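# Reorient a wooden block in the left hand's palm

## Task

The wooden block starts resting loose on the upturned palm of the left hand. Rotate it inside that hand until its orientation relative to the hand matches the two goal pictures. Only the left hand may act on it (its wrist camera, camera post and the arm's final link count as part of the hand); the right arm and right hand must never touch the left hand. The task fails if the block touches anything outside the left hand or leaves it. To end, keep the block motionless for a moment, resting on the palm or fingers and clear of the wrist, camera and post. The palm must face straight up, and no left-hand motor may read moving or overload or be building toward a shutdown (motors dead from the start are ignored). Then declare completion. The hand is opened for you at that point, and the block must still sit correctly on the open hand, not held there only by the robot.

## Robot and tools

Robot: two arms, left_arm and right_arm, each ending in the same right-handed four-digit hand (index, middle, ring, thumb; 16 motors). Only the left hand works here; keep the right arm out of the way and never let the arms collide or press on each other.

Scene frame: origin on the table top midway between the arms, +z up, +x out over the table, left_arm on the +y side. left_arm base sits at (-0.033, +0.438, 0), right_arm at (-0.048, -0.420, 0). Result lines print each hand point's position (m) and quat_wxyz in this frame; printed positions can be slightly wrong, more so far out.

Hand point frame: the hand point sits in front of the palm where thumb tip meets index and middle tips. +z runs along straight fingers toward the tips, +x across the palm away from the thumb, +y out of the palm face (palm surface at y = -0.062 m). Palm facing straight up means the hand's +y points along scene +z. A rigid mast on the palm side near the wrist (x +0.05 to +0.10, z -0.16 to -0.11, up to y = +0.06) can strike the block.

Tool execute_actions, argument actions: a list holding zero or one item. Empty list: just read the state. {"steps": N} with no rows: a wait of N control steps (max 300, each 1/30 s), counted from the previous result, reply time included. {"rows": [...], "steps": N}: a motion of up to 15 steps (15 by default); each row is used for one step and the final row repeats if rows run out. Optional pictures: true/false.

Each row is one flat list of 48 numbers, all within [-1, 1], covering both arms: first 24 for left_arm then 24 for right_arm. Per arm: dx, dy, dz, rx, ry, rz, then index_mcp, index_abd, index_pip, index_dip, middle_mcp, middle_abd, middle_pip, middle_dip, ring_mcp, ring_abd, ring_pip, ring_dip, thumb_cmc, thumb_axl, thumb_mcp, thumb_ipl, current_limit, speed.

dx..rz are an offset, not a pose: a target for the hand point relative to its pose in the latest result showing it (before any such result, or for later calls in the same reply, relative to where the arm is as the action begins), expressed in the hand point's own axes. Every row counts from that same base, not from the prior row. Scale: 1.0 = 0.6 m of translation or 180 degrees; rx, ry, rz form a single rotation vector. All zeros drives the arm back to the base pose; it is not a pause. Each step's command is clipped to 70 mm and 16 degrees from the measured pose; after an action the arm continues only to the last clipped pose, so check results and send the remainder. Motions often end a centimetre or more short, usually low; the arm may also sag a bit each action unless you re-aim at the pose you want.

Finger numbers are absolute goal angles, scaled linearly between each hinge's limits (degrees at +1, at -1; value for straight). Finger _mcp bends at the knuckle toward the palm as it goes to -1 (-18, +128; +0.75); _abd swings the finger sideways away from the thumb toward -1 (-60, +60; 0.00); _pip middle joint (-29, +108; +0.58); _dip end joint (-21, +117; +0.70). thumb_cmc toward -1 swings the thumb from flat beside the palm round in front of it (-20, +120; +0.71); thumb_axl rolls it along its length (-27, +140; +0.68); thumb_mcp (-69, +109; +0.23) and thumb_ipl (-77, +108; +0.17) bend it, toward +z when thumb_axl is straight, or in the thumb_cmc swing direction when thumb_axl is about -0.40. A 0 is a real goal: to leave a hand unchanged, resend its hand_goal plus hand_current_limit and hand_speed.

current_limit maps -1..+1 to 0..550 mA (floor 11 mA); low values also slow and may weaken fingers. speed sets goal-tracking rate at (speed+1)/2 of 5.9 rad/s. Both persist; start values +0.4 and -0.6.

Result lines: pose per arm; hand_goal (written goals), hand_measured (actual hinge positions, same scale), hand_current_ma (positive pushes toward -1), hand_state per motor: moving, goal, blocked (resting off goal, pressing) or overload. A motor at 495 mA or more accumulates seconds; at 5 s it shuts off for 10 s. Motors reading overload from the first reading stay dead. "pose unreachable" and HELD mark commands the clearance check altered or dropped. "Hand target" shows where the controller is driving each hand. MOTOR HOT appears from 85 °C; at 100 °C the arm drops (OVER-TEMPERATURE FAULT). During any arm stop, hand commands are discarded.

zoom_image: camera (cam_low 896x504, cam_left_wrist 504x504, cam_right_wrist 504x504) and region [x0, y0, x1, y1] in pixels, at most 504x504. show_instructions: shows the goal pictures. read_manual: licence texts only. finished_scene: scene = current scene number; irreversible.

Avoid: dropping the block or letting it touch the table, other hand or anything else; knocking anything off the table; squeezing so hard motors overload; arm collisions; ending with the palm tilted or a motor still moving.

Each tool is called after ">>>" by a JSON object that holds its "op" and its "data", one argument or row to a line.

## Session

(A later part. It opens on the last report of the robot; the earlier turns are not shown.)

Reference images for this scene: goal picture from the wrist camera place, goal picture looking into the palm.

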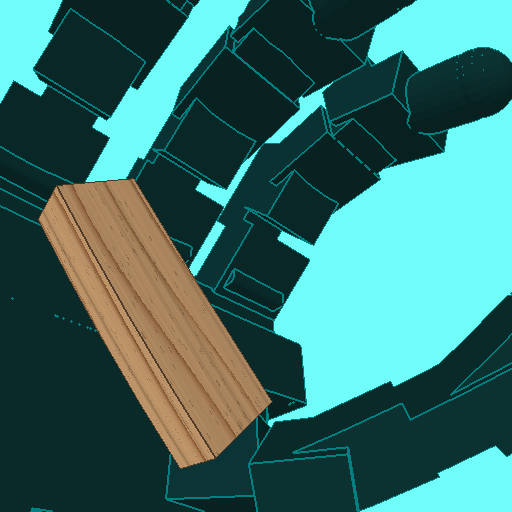

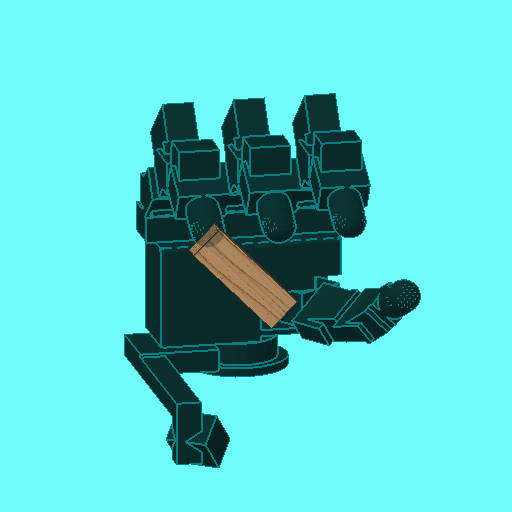

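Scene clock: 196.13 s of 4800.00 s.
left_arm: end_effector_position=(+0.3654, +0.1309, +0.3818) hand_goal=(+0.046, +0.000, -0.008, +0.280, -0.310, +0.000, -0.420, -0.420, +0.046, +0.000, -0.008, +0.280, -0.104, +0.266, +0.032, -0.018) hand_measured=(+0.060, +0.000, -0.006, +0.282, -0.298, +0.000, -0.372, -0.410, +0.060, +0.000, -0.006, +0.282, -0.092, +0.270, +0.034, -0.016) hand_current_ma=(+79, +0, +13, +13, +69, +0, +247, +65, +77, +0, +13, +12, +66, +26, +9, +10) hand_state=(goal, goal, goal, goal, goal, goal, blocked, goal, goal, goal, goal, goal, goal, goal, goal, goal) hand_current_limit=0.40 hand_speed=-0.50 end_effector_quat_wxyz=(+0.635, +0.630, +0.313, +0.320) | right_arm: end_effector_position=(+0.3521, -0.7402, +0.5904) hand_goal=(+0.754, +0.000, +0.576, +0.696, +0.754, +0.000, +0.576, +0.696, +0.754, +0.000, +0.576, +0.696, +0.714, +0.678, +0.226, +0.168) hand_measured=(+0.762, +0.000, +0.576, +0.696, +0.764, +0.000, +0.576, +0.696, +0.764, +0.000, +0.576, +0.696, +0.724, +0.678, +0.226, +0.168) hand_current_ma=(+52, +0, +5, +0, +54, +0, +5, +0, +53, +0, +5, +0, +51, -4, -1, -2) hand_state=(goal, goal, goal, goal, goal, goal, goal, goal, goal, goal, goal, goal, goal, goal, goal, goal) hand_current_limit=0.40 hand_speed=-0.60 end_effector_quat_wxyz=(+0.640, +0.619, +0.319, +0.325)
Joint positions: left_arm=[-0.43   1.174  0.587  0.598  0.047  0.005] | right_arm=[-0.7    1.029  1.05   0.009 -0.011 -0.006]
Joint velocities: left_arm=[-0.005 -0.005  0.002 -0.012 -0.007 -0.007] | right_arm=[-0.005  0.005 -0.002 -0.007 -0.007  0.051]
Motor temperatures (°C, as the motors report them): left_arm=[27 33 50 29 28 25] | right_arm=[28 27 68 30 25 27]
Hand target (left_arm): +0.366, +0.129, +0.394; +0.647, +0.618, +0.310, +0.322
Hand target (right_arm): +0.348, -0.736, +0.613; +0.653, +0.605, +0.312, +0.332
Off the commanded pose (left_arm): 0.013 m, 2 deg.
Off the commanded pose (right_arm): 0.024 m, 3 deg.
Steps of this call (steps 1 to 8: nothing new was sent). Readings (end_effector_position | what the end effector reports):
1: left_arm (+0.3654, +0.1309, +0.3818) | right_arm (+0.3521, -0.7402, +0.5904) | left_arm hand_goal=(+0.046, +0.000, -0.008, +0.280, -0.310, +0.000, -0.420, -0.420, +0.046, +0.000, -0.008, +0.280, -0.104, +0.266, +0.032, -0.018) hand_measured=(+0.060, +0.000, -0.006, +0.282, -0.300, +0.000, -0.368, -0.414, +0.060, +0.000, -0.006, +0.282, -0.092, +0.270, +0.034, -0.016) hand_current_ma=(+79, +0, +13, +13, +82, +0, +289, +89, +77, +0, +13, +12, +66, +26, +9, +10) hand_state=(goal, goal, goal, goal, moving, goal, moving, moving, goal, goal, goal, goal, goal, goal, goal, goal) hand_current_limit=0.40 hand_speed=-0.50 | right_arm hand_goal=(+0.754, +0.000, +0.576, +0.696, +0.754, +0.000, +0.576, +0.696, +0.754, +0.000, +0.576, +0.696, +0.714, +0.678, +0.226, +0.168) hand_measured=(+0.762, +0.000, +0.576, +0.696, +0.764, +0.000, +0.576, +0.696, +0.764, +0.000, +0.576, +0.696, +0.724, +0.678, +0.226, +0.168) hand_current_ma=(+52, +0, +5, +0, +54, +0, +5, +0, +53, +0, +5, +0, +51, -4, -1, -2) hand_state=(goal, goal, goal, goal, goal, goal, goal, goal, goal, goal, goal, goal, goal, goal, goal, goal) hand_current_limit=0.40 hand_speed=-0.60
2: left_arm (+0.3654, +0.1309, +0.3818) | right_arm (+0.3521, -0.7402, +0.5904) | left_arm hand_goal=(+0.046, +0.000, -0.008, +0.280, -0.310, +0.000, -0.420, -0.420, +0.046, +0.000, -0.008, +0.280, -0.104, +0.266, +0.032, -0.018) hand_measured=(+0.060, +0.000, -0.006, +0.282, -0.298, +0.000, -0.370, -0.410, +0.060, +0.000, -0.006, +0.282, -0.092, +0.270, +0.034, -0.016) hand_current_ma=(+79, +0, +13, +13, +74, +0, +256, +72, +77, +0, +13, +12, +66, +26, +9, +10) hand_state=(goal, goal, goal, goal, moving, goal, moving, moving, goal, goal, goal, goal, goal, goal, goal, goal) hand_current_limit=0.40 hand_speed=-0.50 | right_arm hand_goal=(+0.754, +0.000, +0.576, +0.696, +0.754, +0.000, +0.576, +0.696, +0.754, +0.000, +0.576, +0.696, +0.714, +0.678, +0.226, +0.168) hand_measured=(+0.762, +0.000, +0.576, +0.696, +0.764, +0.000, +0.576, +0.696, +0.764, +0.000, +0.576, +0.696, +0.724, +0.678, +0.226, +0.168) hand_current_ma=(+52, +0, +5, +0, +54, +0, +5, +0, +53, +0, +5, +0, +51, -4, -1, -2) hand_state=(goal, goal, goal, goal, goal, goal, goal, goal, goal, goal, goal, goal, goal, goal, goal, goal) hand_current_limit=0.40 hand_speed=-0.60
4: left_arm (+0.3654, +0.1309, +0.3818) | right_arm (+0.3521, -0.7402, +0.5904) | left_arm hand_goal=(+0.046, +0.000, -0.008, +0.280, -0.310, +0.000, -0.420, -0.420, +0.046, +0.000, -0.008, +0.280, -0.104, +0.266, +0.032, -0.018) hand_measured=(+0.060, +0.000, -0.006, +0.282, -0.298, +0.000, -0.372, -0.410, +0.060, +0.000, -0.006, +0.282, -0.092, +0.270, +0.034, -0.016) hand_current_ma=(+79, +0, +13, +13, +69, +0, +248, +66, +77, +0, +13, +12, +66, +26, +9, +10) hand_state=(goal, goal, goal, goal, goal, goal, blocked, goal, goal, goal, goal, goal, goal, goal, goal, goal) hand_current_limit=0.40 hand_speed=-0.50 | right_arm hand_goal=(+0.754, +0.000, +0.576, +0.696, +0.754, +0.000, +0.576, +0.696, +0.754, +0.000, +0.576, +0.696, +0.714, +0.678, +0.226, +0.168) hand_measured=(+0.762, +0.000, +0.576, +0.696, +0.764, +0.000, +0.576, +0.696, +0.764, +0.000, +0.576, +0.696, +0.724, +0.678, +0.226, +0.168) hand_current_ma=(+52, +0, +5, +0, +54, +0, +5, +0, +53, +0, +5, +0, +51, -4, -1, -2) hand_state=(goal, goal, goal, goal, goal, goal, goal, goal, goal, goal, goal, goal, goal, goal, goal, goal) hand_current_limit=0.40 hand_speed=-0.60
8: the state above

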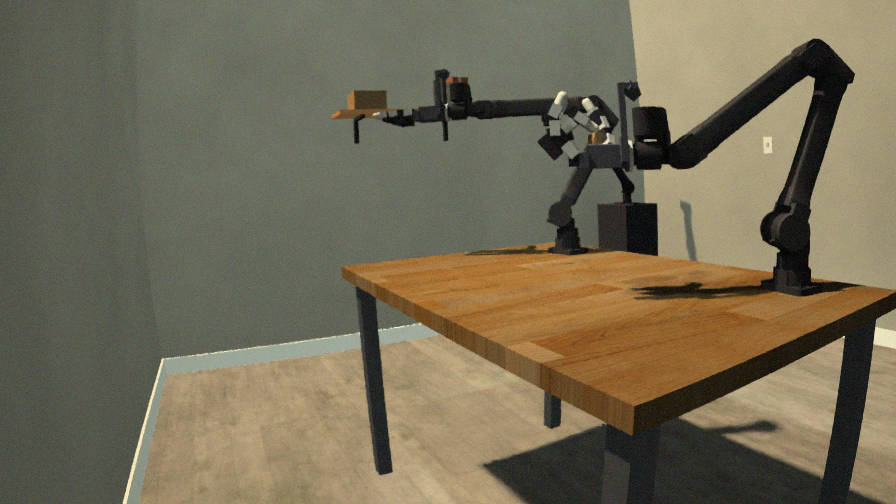

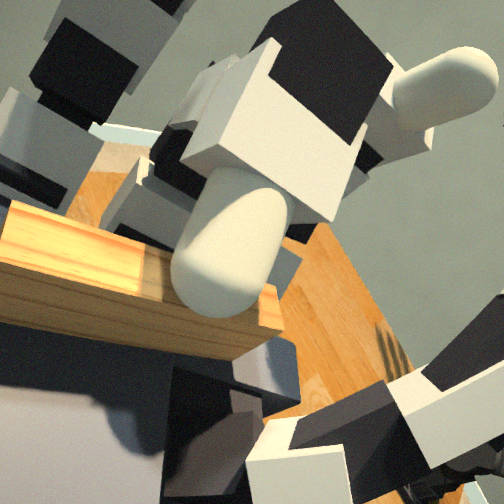

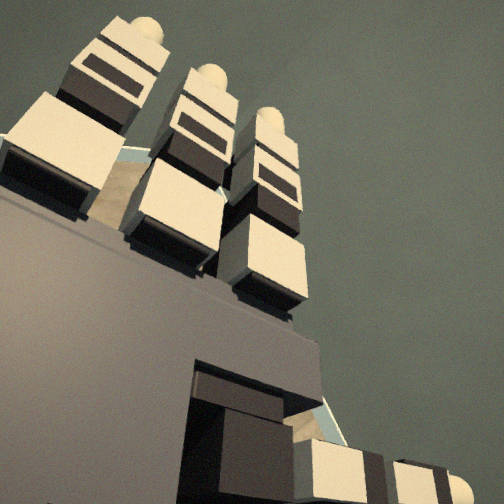

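>>> {"op": "execute_actions", "data": {
  "actions": []
}}

Scene clock: 218.43 s of 4800.00 s.
left_arm: end_effector_position=(+0.3654, +0.1309, +0.3818) hand_goal=(+0.046, +0.000, -0.008, +0.280, -0.310, +0.000, -0.420, -0.420, +0.046, +0.000, -0.008, +0.280, -0.104, +0.266, +0.032, -0.018) hand_measured=(+0.060, +0.000, -0.006, +0.282, -0.298, +0.000, -0.372, -0.410, +0.060, +0.000, -0.006, +0.282, -0.092, +0.270, +0.034, -0.016) hand_current_ma=(+79, +0, +13, +13, +69, +0, +247, +65, +77, +0, +13, +12, +66, +26, +9, +10) hand_state=(goal, goal, goal, goal, goal, goal, blocked, goal, goal, goal, goal, goal, goal, goal, goal, goal) hand_current_limit=0.40 hand_speed=-0.50 end_effector_quat_wxyz=(+0.635, +0.630, +0.313, +0.320) | right_arm: end_effector_position=(+0.3521, -0.7402, +0.5904) hand_goal=(+0.754, +0.000, +0.576, +0.696, +0.754, +0.000, +0.576, +0.696, +0.754, +0.000, +0.576, +0.696, +0.714, +0.678, +0.226, +0.168) hand_measured=(+0.762, +0.000, +0.576, +0.696, +0.764, +0.000, +0.576, +0.696, +0.764, +0.000, +0.576, +0.696, +0.724, +0.678, +0.226, +0.168) hand_current_ma=(+52, +0, +5, +0, +54, +0, +5, +0, +53, +0, +5, +0, +51, -4, -1, -2) hand_state=(goal, goal, goal, goal, goal, goal, goal, goal, goal, goal, goal, goal, goal, goal, goal, goal) hand_current_limit=0.40 hand_speed=-0.60 end_effector_quat_wxyz=(+0.640, +0.619, +0.319, +0.325)
Joint positions: left_arm=[-0.43   1.174  0.587  0.598  0.047  0.005] | right_arm=[-0.7    1.029  1.05   0.009 -0.011 -0.006]
Joint velocities: left_arm=[ 0.015 -0.024 -0.002 -0.017 -0.066 -0.051] | right_arm=[-0.005 -0.005 -0.017  0.002 -0.007 -0.007]
Motor temperatures (°C, as the motors report them): left_arm=[27 33 50 29 28 25] | right_arm=[28 27 68 30 25 27]
Hand target (left_arm): +0.366, +0.129, +0.394; +0.647, +0.618, +0.310, +0.322
Hand target (right_arm): +0.348, -0.736, +0.613; +0.653, +0.605, +0.312, +0.332
Off the commanded pose (left_arm): 0.013 m, 2 deg.
Off the commanded pose (right_arm): 0.024 m, 3 deg.
Steps of this call (steps 1 to 669: nothing new was sent). Readings (end_effector_position | what the end effector reports):
1: left_arm (+0.3654, +0.1309, +0.3818) | right_arm (+0.3521, -0.7402, +0.5904) | left_arm hand_goal=(+0.046, +0.000, -0.008, +0.280, -0.310, +0.000, -0.420, -0.420, +0.046, +0.000, -0.008, +0.280, -0.104, +0.266, +0.032, -0.018) hand_measured=(+0.060, +0.000, -0.006, +0.282, -0.298, +0.000, -0.372, -0.410, +0.060, +0.000, -0.006, +0.282, -0.092, +0.270, +0.034, -0.016) hand_current_ma=(+79, +0, +13, +13, +69, +0, +247, +65, +77, +0, +13, +12, +66, +26, +9, +10) hand_state=(goal, goal, goal, goal, goal, goal, blocked, goal, goal, goal, goal, goal, goal, goal, goal, goal) hand_current_limit=0.40 hand_speed=-0.50 | right_arm hand_goal=(+0.754, +0.000, +0.576, +0.696, +0.754, +0.000, +0.576, +0.696, +0.754, +0.000, +0.576, +0.696, +0.714, +0.678, +0.226, +0.168) hand_measured=(+0.762, +0.000, +0.576, +0.696, +0.764, +0.000, +0.576, +0.696, +0.764, +0.000, +0.576, +0.696, +0.724, +0.678, +0.226, +0.168) hand_current_ma=(+52, +0, +5, +0, +54, +0, +5, +0, +53, +0, +5, +0, +51, -4, -1, -2) hand_state=(goal, goal, goal, goal, goal, goal, goal, goal, goal, goal, goal, goal, goal, goal, goal, goal) hand_current_limit=0.40 hand_speed=-0.60
2: left_arm (+0.3654, +0.1309, +0.3818) | right_arm (+0.3521, -0.7402, +0.5904) | left_arm hand_goal=(+0.046, +0.000, -0.008, +0.280, -0.310, +0.000, -0.420, -0.420, +0.046, +0.000, -0.008, +0.280, -0.104, +0.266, +0.032, -0.018) hand_measured=(+0.060, +0.000, -0.006, +0.282, -0.298, +0.000, -0.372, -0.410, +0.060, +0.000, -0.006, +0.282, -0.092, +0.270, +0.034, -0.016) hand_current_ma=(+79, +0, +13, +13, +69, +0, +247, +65, +77, +0, +13, +12, +66, +26, +9, +10) hand_state=(goal, goal, goal, goal, goal, goal, blocked, goal, goal, goal, goal, goal, goal, goal, goal, goal) hand_current_limit=0.40 hand_speed=-0.50 | right_arm hand_goal=(+0.754, +0.000, +0.576, +0.696, +0.754, +0.000, +0.576, +0.696, +0.754, +0.000, +0.576, +0.696, +0.714, +0.678, +0.226, +0.168) hand_measured=(+0.762, +0.000, +0.576, +0.696, +0.764, +0.000, +0.576, +0.696, +0.764, +0.000, +0.576, +0.696, +0.724, +0.678, +0.226, +0.168) hand_current_ma=(+52, +0, +5, +0, +54, +0, +5, +0, +53, +0, +5, +0, +51, -4, -1, -2) hand_state=(goal, goal, goal, goal, goal, goal, goal, goal, goal, goal, goal, goal, goal, goal, goal, goal) hand_current_limit=0.40 hand_speed=-0.60
4: left_arm (+0.3654, +0.1309, +0.3818) | right_arm (+0.3521, -0.7402, +0.5904) | left_arm hand_goal=(+0.046, +0.000, -0.008, +0.280, -0.310, +0.000, -0.420, -0.420, +0.046, +0.000, -0.008, +0.280, -0.104, +0.266, +0.032, -0.018) hand_measured=(+0.060, +0.000, -0.006, +0.282, -0.298, +0.000, -0.372, -0.410, +0.060, +0.000, -0.006, +0.282, -0.092, +0.270, +0.034, -0.016) hand_current_ma=(+79, +0, +13, +13, +69, +0, +247, +65, +77, +0, +13, +12, +66, +26, +9, +10) hand_state=(goal, goal, goal, goal, goal, goal, blocked, goal, goal, goal, goal, goal, goal, goal, goal, goal) hand_current_limit=0.40 hand_speed=-0.50 | right_arm hand_goal=(+0.754, +0.000, +0.576, +0.696, +0.754, +0.000, +0.576, +0.696, +0.754, +0.000, +0.576, +0.696, +0.714, +0.678, +0.226, +0.168) hand_measured=(+0.762, +0.000, +0.576, +0.696, +0.764, +0.000, +0.576, +0.696, +0.764, +0.000, +0.576, +0.696, +0.724, +0.678, +0.226, +0.168) hand_current_ma=(+52, +0, +5, +0, +54, +0, +5, +0, +53, +0, +5, +0, +51, -4, -1, -2) hand_state=(goal, goal, goal, goal, goal, goal, goal, goal, goal, goal, goal, goal, goal, goal, goal, goal) hand_current_limit=0.40 hand_speed=-0.60
8: left_arm (+0.3654, +0.1309, +0.3818) | right_arm (+0.3521, -0.7402, +0.5904) | left_arm hand_goal=(+0.046, +0.000, -0.008, +0.280, -0.310, +0.000, -0.420, -0.420, +0.046, +0.000, -0.008, +0.280, -0.104, +0.266, +0.032, -0.018) hand_measured=(+0.060, +0.000, -0.006, +0.282, -0.298, +0.000, -0.372, -0.410, +0.060, +0.000, -0.006, +0.282, -0.092, +0.270, +0.034, -0.016) hand_current_ma=(+79, +0, +13, +13, +69, +0, +247, +65, +77, +0, +13, +12, +66, +26, +9, +10) hand_state=(goal, goal, goal, goal, goal, goal, blocked, goal, goal, goal, goal, goal, goal, goal, goal, goal) hand_current_limit=0.40 hand_speed=-0.50 | right_arm hand_goal=(+0.754, +0.000, +0.576, +0.696, +0.754, +0.000, +0.576, +0.696, +0.754, +0.000, +0.576, +0.696, +0.714, +0.678, +0.226, +0.168) hand_measured=(+0.762, +0.000, +0.576, +0.696, +0.764, +0.000, +0.576, +0.696, +0.764, +0.000, +0.576, +0.696, +0.724, +0.678, +0.226, +0.168) hand_current_ma=(+52, +0, +5, +0, +54, +0, +5, +0, +53, +0, +5, +0, +51, -4, -1, -2) hand_state=(goal, goal, goal, goal, goal, goal, goal, goal, goal, goal, goal, goal, goal, goal, goal, goal) hand_current_limit=0.40 hand_speed=-0.60
669: the state above

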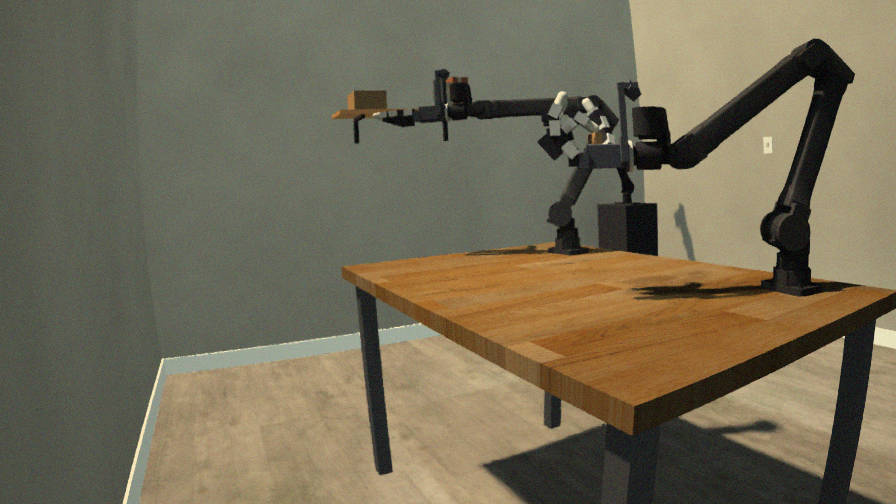

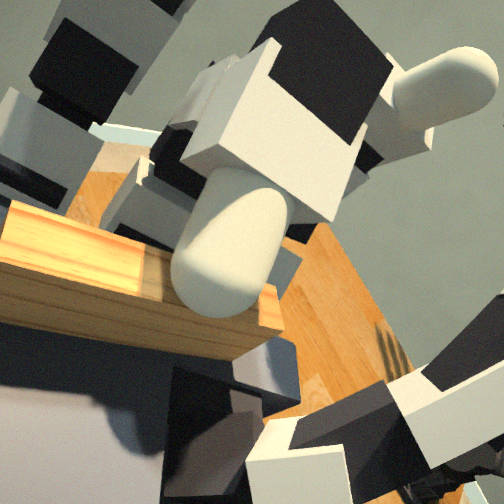

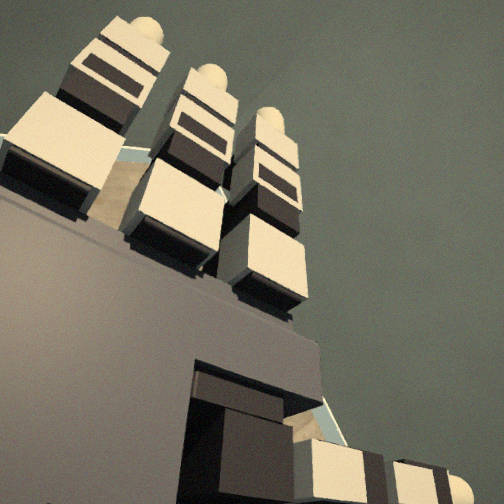

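>>> {"op": "execute_actions", "data": {
  "actions": [
    {"rows": [
[-0.0013,0.0205,0.0041,-0.0107,0,-0.003, 0.046,0,-0.008,0.28, -0.325,0,-0.409,-0.410, 0.046,0,-0.008,0.28, -0.104,0.266,0.032,-0.018, 0.4,-0.5, 0.0003,0.0393,-0.0075,-0.0139,0,0, 0.754,0,0.576,0.696, 0.754,0,0.576,0.696, 0.754,0,0.576,0.696, 0.714,0.678,0.226,0.168, 0.4,-0.6],
[-0.0013,0.0205,0.0041,-0.0107,0,-0.003, 0.046,0,-0.008,0.28, -0.339,0,-0.398,-0.400, 0.046,0,-0.008,0.28, -0.104,0.266,0.032,-0.018, 0.4,-0.5, 0.0003,0.0393,-0.0075,-0.0139,0,0, 0.754,0,0.576,0.696, 0.754,0,0.576,0.696, 0.754,0,0.576,0.696, 0.714,0.678,0.226,0.168, 0.4,-0.6],
[-0.0013,0.0205,0.0041,-0.0107,0,-0.003, 0.046,0,-0.008,0.28, -0.354,0,-0.387,-0.390, 0.046,0,-0.008,0.28, -0.104,0.266,0.032,-0.018, 0.4,-0.5, 0.0003,0.0393,-0.0075,-0.0139,0,0, 0.754,0,0.576,0.696, 0.754,0,0.576,0.696, 0.754,0,0.576,0.696, 0.714,0.678,0.226,0.168, 0.4,-0.6],
[-0.0013,0.0205,0.0041,-0.0107,0,-0.003, 0.046,0,-0.008,0.28, -0.369,0,-0.377,-0.380, 0.046,0,-0.008,0.28, -0.104,0.266,0.032,-0.018, 0.4,-0.5, 0.0003,0.0393,-0.0075,-0.0139,0,0, 0.754,0,0.576,0.696, 0.754,0,0.576,0.696, 0.754,0,0.576,0.696, 0.714,0.678,0.226,0.168, 0.4,-0.6],
[-0.0013,0.0205,0.0041,-0.0107,0,-0.003, 0.046,0,-0.008,0.28, -0.383,0,-0.366,-0.371, 0.046,0,-0.008,0.28, -0.104,0.266,0.032,-0.018, 0.4,-0.5, 0.0003,0.0393,-0.0075,-0.0139,0,0, 0.754,0,0.576,0.696, 0.754,0,0.576,0.696, 0.754,0,0.576,0.696, 0.714,0.678,0.226,0.168, 0.4,-0.6],
[-0.0013,0.0205,0.0041,-0.0107,0,-0.003, 0.046,0,-0.008,0.28, -0.398,0,-0.355,-0.361, 0.046,0,-0.008,0.28, -0.104,0.266,0.032,-0.018, 0.4,-0.5, 0.0003,0.0393,-0.0075,-0.0139,0,0, 0.754,0,0.576,0.696, 0.754,0,0.576,0.696, 0.754,0,0.576,0.696, 0.714,0.678,0.226,0.168, 0.4,-0.6],
[-0.0013,0.0205,0.0041,-0.0107,0,-0.003, 0.046,0,-0.008,0.28, -0.412,0,-0.344,-0.351, 0.046,0,-0.008,0.28, -0.104,0.266,0.032,-0.018, 0.4,-0.5, 0.0003,0.0393,-0.0075,-0.0139,0,0, 0.754,0,0.576,0.696, 0.754,0,0.576,0.696, 0.754,0,0.576,0.696, 0.714,0.678,0.226,0.168, 0.4,-0.6],
[-0.0013,0.0205,0.0041,-0.0107,0,-0.003, 0.046,0,-0.008,0.28, -0.427,0,-0.333,-0.341, 0.046,0,-0.008,0.28, -0.104,0.266,0.032,-0.018, 0.4,-0.5, 0.0003,0.0393,-0.0075,-0.0139,0,0, 0.754,0,0.576,0.696, 0.754,0,0.576,0.696, 0.754,0,0.576,0.696, 0.714,0.678,0.226,0.168, 0.4,-0.6]
], "steps": 15}
  ]
}}

>>> {"op": "zoom_image", "data": {
  "camera": "cam_low",
  "region": [530, 85, 650, 175]
}}

Scene clock: 243.40 s of 4800.00 s.
left_arm: end_effector_position=(+0.3656, +0.1311, +0.3818) hand_goal=(+0.046, +0.000, -0.008, +0.280, -0.426, +0.000, -0.332, -0.340, +0.046, +0.000, -0.008, +0.280, -0.104, +0.266, +0.032, -0.018) hand_measured=(+0.060, +0.000, -0.006, +0.282, -0.384, +0.000, -0.318, -0.336, +0.060, +0.000, -0.006, +0.282, -0.092, +0.270, +0.034, -0.016) hand_current_ma=(+79, +0, +13, +13, +222, +0, +72, +28, +77, +0, +13, +12, +66, +26, +9, +10) hand_state=(goal, goal, goal, goal, blocked, goal, goal, goal, goal, goal, goal, goal, goal, goal, goal, goal) hand_current_limit=0.40 hand_speed=-0.50 end_effector_quat_wxyz=(+0.634, +0.629, +0.314, +0.321) | right_arm: end_effector_position=(+0.3521, -0.7402, +0.5904) hand_goal=(+0.754, +0.000, +0.576, +0.696, +0.754, +0.000, +0.576, +0.696, +0.754, +0.000, +0.576, +0.696, +0.714, +0.678, +0.226, +0.168) hand_measured=(+0.762, +0.000, +0.576, +0.696, +0.764, +0.000, +0.576, +0.696, +0.764, +0.000, +0.576, +0.696, +0.724, +0.678, +0.226, +0.168) hand_current_ma=(+52, +0, +5, +0, +54, +0, +5, +0, +53, +0, +5, +0, +51, -4, -1, -2) hand_state=(goal, goal, goal, goal, goal, goal, goal, goal, goal, goal, goal, goal, goal, goal, goal, goal) hand_current_limit=0.40 hand_speed=-0.60 end_effector_quat_wxyz=(+0.640, +0.619, +0.319, +0.325)
Joint positions: left_arm=[-0.43   1.174  0.587  0.598  0.045  0.005] | right_arm=[-0.7    1.029  1.05   0.009 -0.011 -0.006]
Joint velocities: left_arm=[-0.005 -0.005 -0.002 -0.007 -0.007  0.037] | right_arm=[-0.015 -0.015 -0.012  0.012  0.007  0.022]
Motor temperatures (°C, as the motors report them): left_arm=[27 33 50 29 28 25] | right_arm=[28 27 69 30 25 27]
Hand target (left_arm): +0.366, +0.129, +0.394; +0.646, +0.618, +0.311, +0.323
Hand target (right_arm): +0.348, -0.736, +0.613; +0.653, +0.605, +0.312, +0.332
Off the commanded pose (left_arm): 0.013 m, 2 deg.
Off the commanded pose (right_arm): 0.024 m, 3 deg.
Steps of this call (steps 1 to 734: nothing new was sent; steps 735 to 749: all 15 steps of this action). Readings (end_effector_position | what the end effector reports):
735: left_arm (+0.3654, +0.1309, +0.3818) | right_arm (+0.3521, -0.7402, +0.5904) | left_arm hand_goal=(+0.046, +0.000, -0.008, +0.280, -0.324, +0.000, -0.408, -0.410, +0.046, +0.000, -0.008, +0.280, -0.104, +0.266, +0.032, -0.018) hand_measured=(+0.060, +0.000, -0.006, +0.282, -0.298, +0.000, -0.372, -0.410, +0.060, +0.000, -0.006, +0.282, -0.092, +0.270, +0.034, -0.016) hand_current_ma=(+79, +0, +13, +13, +69, +0, +247, +65, +77, +0, +13, +12, +66, +26, +9, +10) hand_state=(goal, goal, goal, goal, moving, goal, moving, moving, goal, goal, goal, goal, goal, goal, goal, goal) hand_current_limit=0.40 hand_speed=-0.50 | right_arm hand_goal=(+0.754, +0.000, +0.576, +0.696, +0.754, +0.000, +0.576, +0.696, +0.754, +0.000, +0.576, +0.696, +0.714, +0.678, +0.226, +0.168) hand_measured=(+0.762, +0.000, +0.576, +0.696, +0.764, +0.000, +0.576, +0.696, +0.764, +0.000, +0.576, +0.696, +0.724, +0.678, +0.226, +0.168) hand_current_ma=(+52, +0, +5, +0, +54, +0, +5, +0, +53, +0, +5, +0, +51, -4, -1, -2) hand_state=(goal, goal, goal, goal, goal, goal, goal, goal, goal, goal, goal, goal, goal, goal, goal, goal) hand_current_limit=0.40 hand_speed=-0.60
736: left_arm (+0.3655, +0.1310, +0.3818) | right_arm (+0.3521, -0.7402, +0.5904) | left_arm hand_goal=(+0.046, +0.000, -0.008, +0.280, -0.338, +0.000, -0.398, -0.400, +0.046, +0.000, -0.008, +0.280, -0.104, +0.266, +0.032, -0.018) hand_measured=(+0.060, +0.000, -0.006, +0.282, -0.298, +0.000, -0.372, -0.408, +0.060, +0.000, -0.006, +0.282, -0.092, +0.270, +0.034, -0.016) hand_current_ma=(+79, +0, +13, +13, +107, +0, +216, +46, +77, +0, +13, +12, +66, +26, +9, +10) hand_state=(goal, goal, goal, goal, moving, goal, moving, moving, goal, goal, goal, goal, goal, goal, goal, goal) hand_current_limit=0.40 hand_speed=-0.50 | right_arm hand_goal=(+0.754, +0.000, +0.576, +0.696, +0.754, +0.000, +0.576, +0.696, +0.754, +0.000, +0.576, +0.696, +0.714, +0.678, +0.226, +0.168) hand_measured=(+0.762, +0.000, +0.576, +0.696, +0.764, +0.000, +0.576, +0.696, +0.764, +0.000, +0.576, +0.696, +0.724, +0.678, +0.226, +0.168) hand_current_ma=(+52, +0, +5, +0, +54, +0, +5, +0, +53, +0, +5, +0, +51, -4, -1, -2) hand_state=(goal, goal, goal, goal, goal, goal, goal, goal, goal, goal, goal, goal, goal, goal, goal, goal) hand_current_limit=0.40 hand_speed=-0.60
738: left_arm (+0.3656, +0.1311, +0.3818) | right_arm (+0.3521, -0.7402, +0.5904) | left_arm hand_goal=(+0.046, +0.000, -0.008, +0.280, -0.368, +0.000, -0.376, -0.380, +0.046, +0.000, -0.008, +0.280, -0.104, +0.266, +0.032, -0.018) hand_measured=(+0.060, +0.000, -0.006, +0.282, -0.300, +0.000, -0.372, -0.400, +0.060, +0.000, -0.006, +0.282, -0.092, +0.270, +0.034, -0.016) hand_current_ma=(+79, +0, +13, +13, +236, +0, +87, +5, +77, +0, +13, +12, +66, +26, +9, +10) hand_state=(goal, goal, goal, goal, moving, goal, moving, moving, goal, goal, goal, goal, goal, goal, goal, goal) hand_current_limit=0.40 hand_speed=-0.50 | right_arm hand_goal=(+0.754, +0.000, +0.576, +0.696, +0.754, +0.000, +0.576, +0.696, +0.754, +0.000, +0.576, +0.696, +0.714, +0.678, +0.226, +0.168) hand_measured=(+0.762, +0.000, +0.576, +0.696, +0.764, +0.000, +0.576, +0.696, +0.764, +0.000, +0.576, +0.696, +0.724, +0.678, +0.226, +0.168) hand_current_ma=(+52, +0, +5, +0, +54, +0, +5, +0, +53, +0, +5, +0, +51, -4, -1, -2) hand_state=(goal, goal, goal, goal, goal, goal, goal, goal, goal, goal, goal, goal, goal, goal, goal, goal) hand_current_limit=0.40 hand_speed=-0.60
742: left_arm (+0.3656, +0.1311, +0.3818) | right_arm (+0.3521, -0.7402, +0.5904) | left_arm hand_goal=(+0.046, +0.000, -0.008, +0.280, -0.426, +0.000, -0.332, -0.340, +0.046, +0.000, -0.008, +0.280, -0.104, +0.266, +0.032, -0.018) hand_measured=(+0.060, +0.000, -0.006, +0.282, -0.342, +0.000, -0.346, -0.362, +0.060, +0.000, -0.006, +0.282, -0.092, +0.270, +0.034, -0.016) hand_current_ma=(+79, +0, +13, +13, +236, +0, +53, +10, +77, +0, +13, +12, +66, +26, +9, +10) hand_state=(goal, goal, goal, goal, moving, goal, moving, moving, goal, goal, goal, goal, goal, goal, goal, goal) hand_current_limit=0.40 hand_speed=-0.50 | right_arm hand_goal=(+0.754, +0.000, +0.576, +0.696, +0.754, +0.000, +0.576, +0.696, +0.754, +0.000, +0.576, +0.696, +0.714, +0.678, +0.226, +0.168) hand_measured=(+0.762, +0.000, +0.576, +0.696, +0.764, +0.000, +0.576, +0.696, +0.764, +0.000, +0.576, +0.696, +0.724, +0.678, +0.226, +0.168) hand_current_ma=(+52, +0, +5, +0, +54, +0, +5, +0, +53, +0, +5, +0, +51, -4, -1, -2) hand_state=(goal, goal, goal, goal, goal, goal, goal, goal, goal, goal, goal, goal, goal, goal, goal, goal) hand_current_limit=0.40 hand_speed=-0.60
749: the state above

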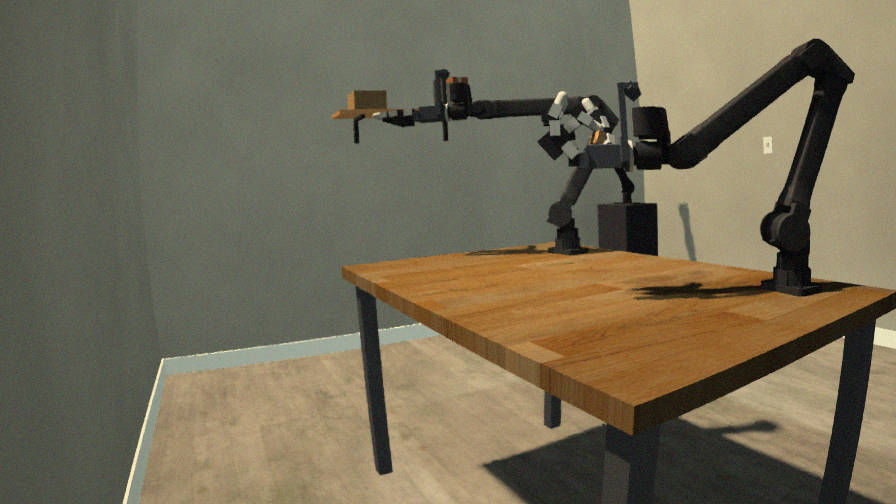

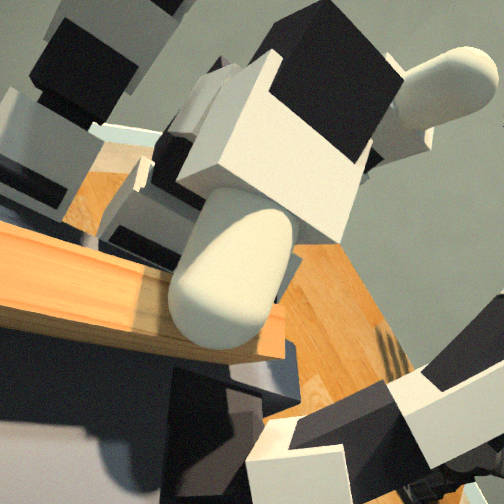

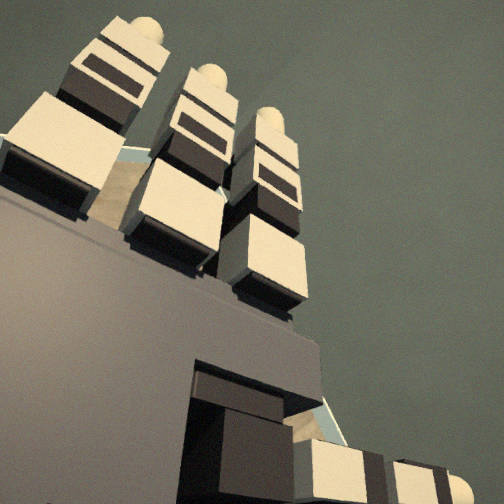

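Region (530, 85, 650, 175) of cam_low's 896x504 image, scaled by 4.200, with more detail than that image has; it fills the top 378 rows of this view, and the rest is white.

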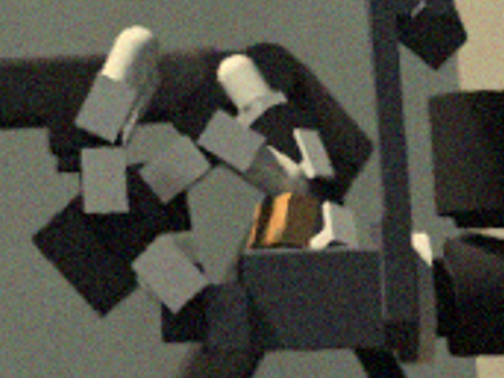

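>>> {"op": "execute_actions", "data": {
  "actions": [
    {"rows": [
[-0.0013,0.0205,0.0041,-0.0107,0,-0.003, 0.046,0,-0.008,0.28, -0.441,0,-0.321,-0.338, 0.046,0,-0.008,0.28, -0.104,0.266,0.032,-0.018, 0.4,-0.5, 0.0003,0.0393,-0.0075,-0.0139,0,0, 0.754,0,0.576,0.696, 0.754,0,0.576,0.696, 0.754,0,0.576,0.696, 0.714,0.678,0.226,0.168, 0.4,-0.6],
[-0.0013,0.0205,0.0041,-0.0107,0,-0.003, 0.046,0,-0.008,0.28, -0.455,0,-0.309,-0.335, 0.046,0,-0.008,0.28, -0.104,0.266,0.032,-0.018, 0.4,-0.5, 0.0003,0.0393,-0.0075,-0.0139,0,0, 0.754,0,0.576,0.696, 0.754,0,0.576,0.696, 0.754,0,0.576,0.696, 0.714,0.678,0.226,0.168, 0.4,-0.6],
[-0.0013,0.0205,0.0041,-0.0107,0,-0.003, 0.046,0,-0.008,0.28, -0.469,0,-0.297,-0.332, 0.046,0,-0.008,0.28, -0.104,0.266,0.032,-0.018, 0.4,-0.5, 0.0003,0.0393,-0.0075,-0.0139,0,0, 0.754,0,0.576,0.696, 0.754,0,0.576,0.696, 0.754,0,0.576,0.696, 0.714,0.678,0.226,0.168, 0.4,-0.6],
[-0.0013,0.0205,0.0041,-0.0107,0,-0.003, 0.046,0,-0.008,0.28, -0.483,0,-0.286,-0.329, 0.046,0,-0.008,0.28, -0.104,0.266,0.032,-0.018, 0.4,-0.5, 0.0003,0.0393,-0.0075,-0.0139,0,0, 0.754,0,0.576,0.696, 0.754,0,0.576,0.696, 0.754,0,0.576,0.696, 0.714,0.678,0.226,0.168, 0.4,-0.6],
[-0.0013,0.0205,0.0041,-0.0107,0,-0.003, 0.046,0,-0.008,0.28, -0.496,0,-0.274,-0.326, 0.046,0,-0.008,0.28, -0.104,0.266,0.032,-0.018, 0.4,-0.5, 0.0003,0.0393,-0.0075,-0.0139,0,0, 0.754,0,0.576,0.696, 0.754,0,0.576,0.696, 0.754,0,0.576,0.696, 0.714,0.678,0.226,0.168, 0.4,-0.6],
[-0.0013,0.0205,0.0041,-0.0107,0,-0.003, 0.046,0,-0.008,0.28, -0.510,0,-0.262,-0.323, 0.046,0,-0.008,0.28, -0.104,0.266,0.032,-0.018, 0.4,-0.5, 0.0003,0.0393,-0.0075,-0.0139,0,0, 0.754,0,0.576,0.696, 0.754,0,0.576,0.696, 0.754,0,0.576,0.696, 0.714,0.678,0.226,0.168, 0.4,-0.6],
[-0.0013,0.0205,0.0041,-0.0107,0,-0.003, 0.046,0,-0.008,0.28, -0.524,0,-0.250,-0.320, 0.046,0,-0.008,0.28, -0.104,0.266,0.032,-0.018, 0.4,-0.5, 0.0003,0.0393,-0.0075,-0.0139,0,0, 0.754,0,0.576,0.696, 0.754,0,0.576,0.696, 0.754,0,0.576,0.696, 0.714,0.678,0.226,0.168, 0.4,-0.6],
[-0.0013,0.0205,0.0041,-0.0107,0,-0.003, 0.046,0,-0.008,0.28, -0.538,0,-0.238,-0.317, 0.046,0,-0.008,0.28, -0.104,0.266,0.032,-0.018, 0.4,-0.5, 0.0003,0.0393,-0.0075,-0.0139,0,0, 0.754,0,0.576,0.696, 0.754,0,0.576,0.696, 0.754,0,0.576,0.696, 0.714,0.678,0.226,0.168, 0.4,-0.6]
], "steps": 15}
  ]
}}

>>> {"op": "zoom_image", "data": {
  "camera": "cam_low",
  "region": [530, 85, 650, 175]
}}

Scene clock: 267.87 s of 4800.00 s.
left_arm: end_effector_position=(+0.3659, +0.1314, +0.3818) hand_goal=(+0.046, +0.000, -0.008, +0.280, -0.538, +0.000, -0.238, -0.316, +0.046, +0.000, -0.008, +0.280, -0.104, +0.266, +0.032, -0.018) hand_measured=(+0.060, +0.000, -0.006, +0.282, -0.498, +0.000, -0.222, -0.310, +0.060, +0.000, -0.006, +0.282, -0.092, +0.270, +0.034, -0.016) hand_current_ma=(+79, +0, +13, +13, +215, +0, +83, +40, +77, +0, +13, +12, +66, +26, +9, +10) hand_state=(goal, goal, goal, goal, blocked, goal, goal, goal, goal, goal, goal, goal, goal, goal, goal, goal) hand_current_limit=0.40 hand_speed=-0.50 end_effector_quat_wxyz=(+0.634, +0.629, +0.315, +0.321) | right_arm: end_effector_position=(+0.3521, -0.7402, +0.5904) hand_goal=(+0.754, +0.000, +0.576, +0.696, +0.754, +0.000, +0.576, +0.696, +0.754, +0.000, +0.576, +0.696, +0.714, +0.678, +0.226, +0.168) hand_measured=(+0.762, +0.000, +0.576, +0.696, +0.764, +0.000, +0.576, +0.696, +0.764, +0.000, +0.576, +0.696, +0.724, +0.678, +0.226, +0.168) hand_current_ma=(+52, +0, +5, +0, +54, +0, +5, +0, +53, +0, +5, +0, +51, -4, -1, -2) hand_state=(goal, goal, goal, goal, goal, goal, goal, goal, goal, goal, goal, goal, goal, goal, goal, goal) hand_current_limit=0.40 hand_speed=-0.60 end_effector_quat_wxyz=(+0.640, +0.619, +0.319, +0.325)
Joint positions: left_arm=[-0.43   1.174  0.587  0.598  0.043  0.003] | right_arm=[-0.7    1.029  1.05   0.009 -0.011 -0.006]
Joint velocities: left_arm=[-0.005  0.005  0.017 -0.017 -0.007  0.007] | right_arm=[-0.005  0.005 -0.002  0.002  0.022 -0.007]
Motor temperatures (°C, as the motors report them): left_arm=[27 33 51 29 28 25] | right_arm=[28 27 69 30 25 27]
Hand target (left_arm): +0.367, +0.129, +0.394; +0.646, +0.617, +0.312, +0.323
Hand target (right_arm): +0.348, -0.736, +0.613; +0.653, +0.605, +0.312, +0.332
Off the commanded pose (left_arm): 0.013 m, 2 deg.
Off the commanded pose (right_arm): 0.024 m, 3 deg.
Steps of this call (steps 1 to 719: nothing new was sent; steps 720 to 734: all 15 steps of this action). Readings (end_effector_position | what the end effector reports):
720: left_arm (+0.3657, +0.1312, +0.3818) | right_arm (+0.3521, -0.7402, +0.5904) | left_arm hand_goal=(+0.046, +0.000, -0.008, +0.280, -0.440, +0.000, -0.320, -0.338, +0.046, +0.000, -0.008, +0.280, -0.104, +0.266, +0.032, -0.018) hand_measured=(+0.060, +0.000, -0.006, +0.282, -0.384, +0.000, -0.318, -0.336, +0.060, +0.000, -0.006, +0.282, -0.092, +0.270, +0.034, -0.016) hand_current_ma=(+79, +0, +13, +13, +222, +0, +72, +28, +77, +0, +13, +12, +66, +26, +9, +10) hand_state=(goal, goal, goal, goal, moving, goal, moving, moving, goal, goal, goal, goal, goal, goal, goal, goal) hand_current_limit=0.40 hand_speed=-0.50 | right_arm hand_goal=(+0.754, +0.000, +0.576, +0.696, +0.754, +0.000, +0.576, +0.696, +0.754, +0.000, +0.576, +0.696, +0.714, +0.678, +0.226, +0.168) hand_measured=(+0.762, +0.000, +0.576, +0.696, +0.764, +0.000, +0.576, +0.696, +0.764, +0.000, +0.576, +0.696, +0.724, +0.678, +0.226, +0.168) hand_current_ma=(+52, +0, +5, +0, +54, +0, +5, +0, +53, +0, +5, +0, +51, -4, -1, -2) hand_state=(goal, goal, goal, goal, goal, goal, goal, goal, goal, goal, goal, goal, goal, goal, goal, goal) hand_current_limit=0.40 hand_speed=-0.60
721: left_arm (+0.3658, +0.1313, +0.3818) | right_arm (+0.3521, -0.7402, +0.5904) | left_arm hand_goal=(+0.046, +0.000, -0.008, +0.280, -0.454, +0.000, -0.308, -0.334, +0.046, +0.000, -0.008, +0.280, -0.104, +0.266, +0.032, -0.018) hand_measured=(+0.060, +0.000, -0.006, +0.282, -0.384, +0.000, -0.318, -0.336, +0.060, +0.000, -0.006, +0.282, -0.092, +0.270, +0.034, -0.016) hand_current_ma=(+79, +0, +13, +13, +250, +0, +51, +24, +77, +0, +13, +12, +66, +26, +9, +10) hand_state=(goal, goal, goal, goal, moving, goal, moving, moving, goal, goal, goal, goal, goal, goal, goal, goal) hand_current_limit=0.40 hand_speed=-0.50 | right_arm hand_goal=(+0.754, +0.000, +0.576, +0.696, +0.754, +0.000, +0.576, +0.696, +0.754, +0.000, +0.576, +0.696, +0.714, +0.678, +0.226, +0.168) hand_measured=(+0.762, +0.000, +0.576, +0.696, +0.764, +0.000, +0.576, +0.696, +0.764, +0.000, +0.576, +0.696, +0.724, +0.678, +0.226, +0.168) hand_current_ma=(+52, +0, +5, +0, +54, +0, +5, +0, +53, +0, +5, +0, +51, -4, -1, -2) hand_state=(goal, goal, goal, goal, goal, goal, goal, goal, goal, goal, goal, goal, goal, goal, goal, goal) hand_current_limit=0.40 hand_speed=-0.60
723: left_arm (+0.3659, +0.1314, +0.3818) | right_arm (+0.3521, -0.7402, +0.5904) | left_arm hand_goal=(+0.046, +0.000, -0.008, +0.280, -0.482, +0.000, -0.286, -0.328, +0.046, +0.000, -0.008, +0.280, -0.104, +0.266, +0.032, -0.018) hand_measured=(+0.060, +0.000, -0.006, +0.282, -0.404, +0.000, -0.302, -0.332, +0.060, +0.000, -0.006, +0.282, -0.092, +0.270, +0.034, -0.016) hand_current_ma=(+79, +0, +13, +13, +241, +0, +57, +27, +77, +0, +13, +12, +66, +26, +9, +10) hand_state=(goal, goal, goal, goal, moving, goal, moving, moving, goal, goal, goal, goal, goal, goal, goal, goal) hand_current_limit=0.40 hand_speed=-0.50 | right_arm hand_goal=(+0.754, +0.000, +0.576, +0.696, +0.754, +0.000, +0.576, +0.696, +0.754, +0.000, +0.576, +0.696, +0.714, +0.678, +0.226, +0.168) hand_measured=(+0.762, +0.000, +0.576, +0.696, +0.764, +0.000, +0.576, +0.696, +0.764, +0.000, +0.576, +0.696, +0.724, +0.678, +0.226, +0.168) hand_current_ma=(+52, +0, +5, +0, +54, +0, +5, +0, +53, +0, +5, +0, +51, -4, -1, -2) hand_state=(goal, goal, goal, goal, goal, goal, goal, goal, goal, goal, goal, goal, goal, goal, goal, goal) hand_current_limit=0.40 hand_speed=-0.60
727: left_arm (+0.3659, +0.1314, +0.3818) | right_arm (+0.3521, -0.7402, +0.5904) | left_arm hand_goal=(+0.046, +0.000, -0.008, +0.280, -0.538, +0.000, -0.238, -0.316, +0.046, +0.000, -0.008, +0.280, -0.104, +0.266, +0.032, -0.018) hand_measured=(+0.060, +0.000, -0.006, +0.282, -0.458, +0.000, -0.254, -0.318, +0.060, +0.000, -0.006, +0.282, -0.092, +0.270, +0.034, -0.016) hand_current_ma=(+79, +0, +13, +13, +237, +0, +63, +33, +77, +0, +13, +12, +66, +26, +9, +10) hand_state=(goal, goal, goal, goal, moving, goal, moving, moving, goal, goal, goal, goal, goal, goal, goal, goal) hand_current_limit=0.40 hand_speed=-0.50 | right_arm hand_goal=(+0.754, +0.000, +0.576, +0.696, +0.754, +0.000, +0.576, +0.696, +0.754, +0.000, +0.576, +0.696, +0.714, +0.678, +0.226, +0.168) hand_measured=(+0.762, +0.000, +0.576, +0.696, +0.764, +0.000, +0.576, +0.696, +0.764, +0.000, +0.576, +0.696, +0.724, +0.678, +0.226, +0.168) hand_current_ma=(+52, +0, +5, +0, +54, +0, +5, +0, +53, +0, +5, +0, +51, -4, -1, -2) hand_state=(goal, goal, goal, goal, goal, goal, goal, goal, goal, goal, goal, goal, goal, goal, goal, goal) hand_current_limit=0.40 hand_speed=-0.60
734: the state above

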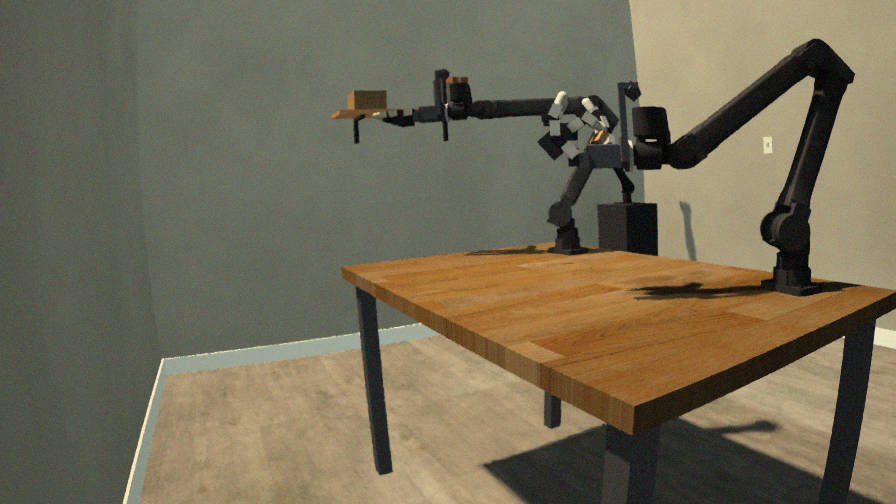

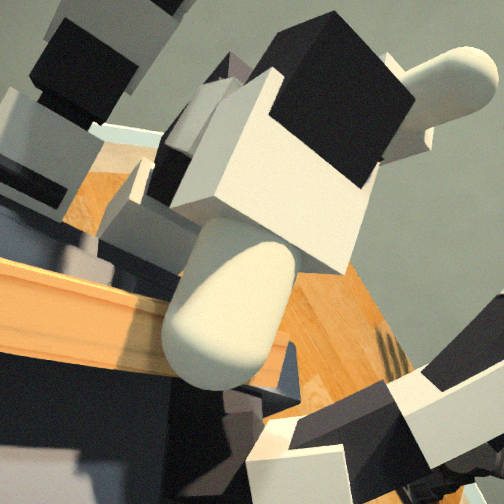

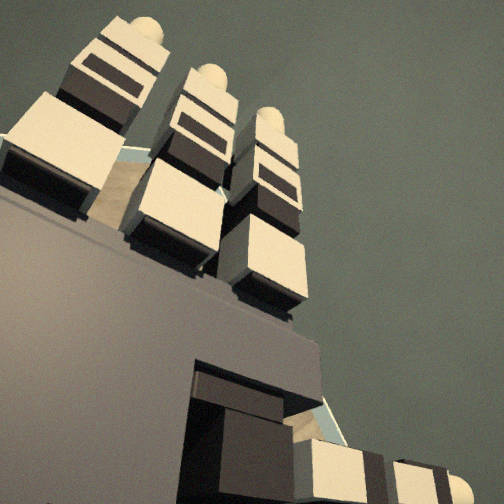

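Region (530, 85, 650, 175) of cam_low's 896x504 image, scaled by 4.200, with more detail than that image has; it fills the top 378 rows of this view, and the rest is white.

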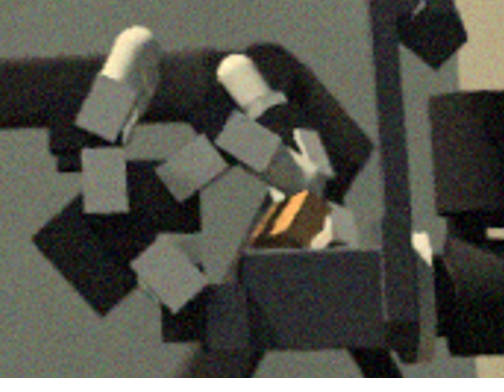

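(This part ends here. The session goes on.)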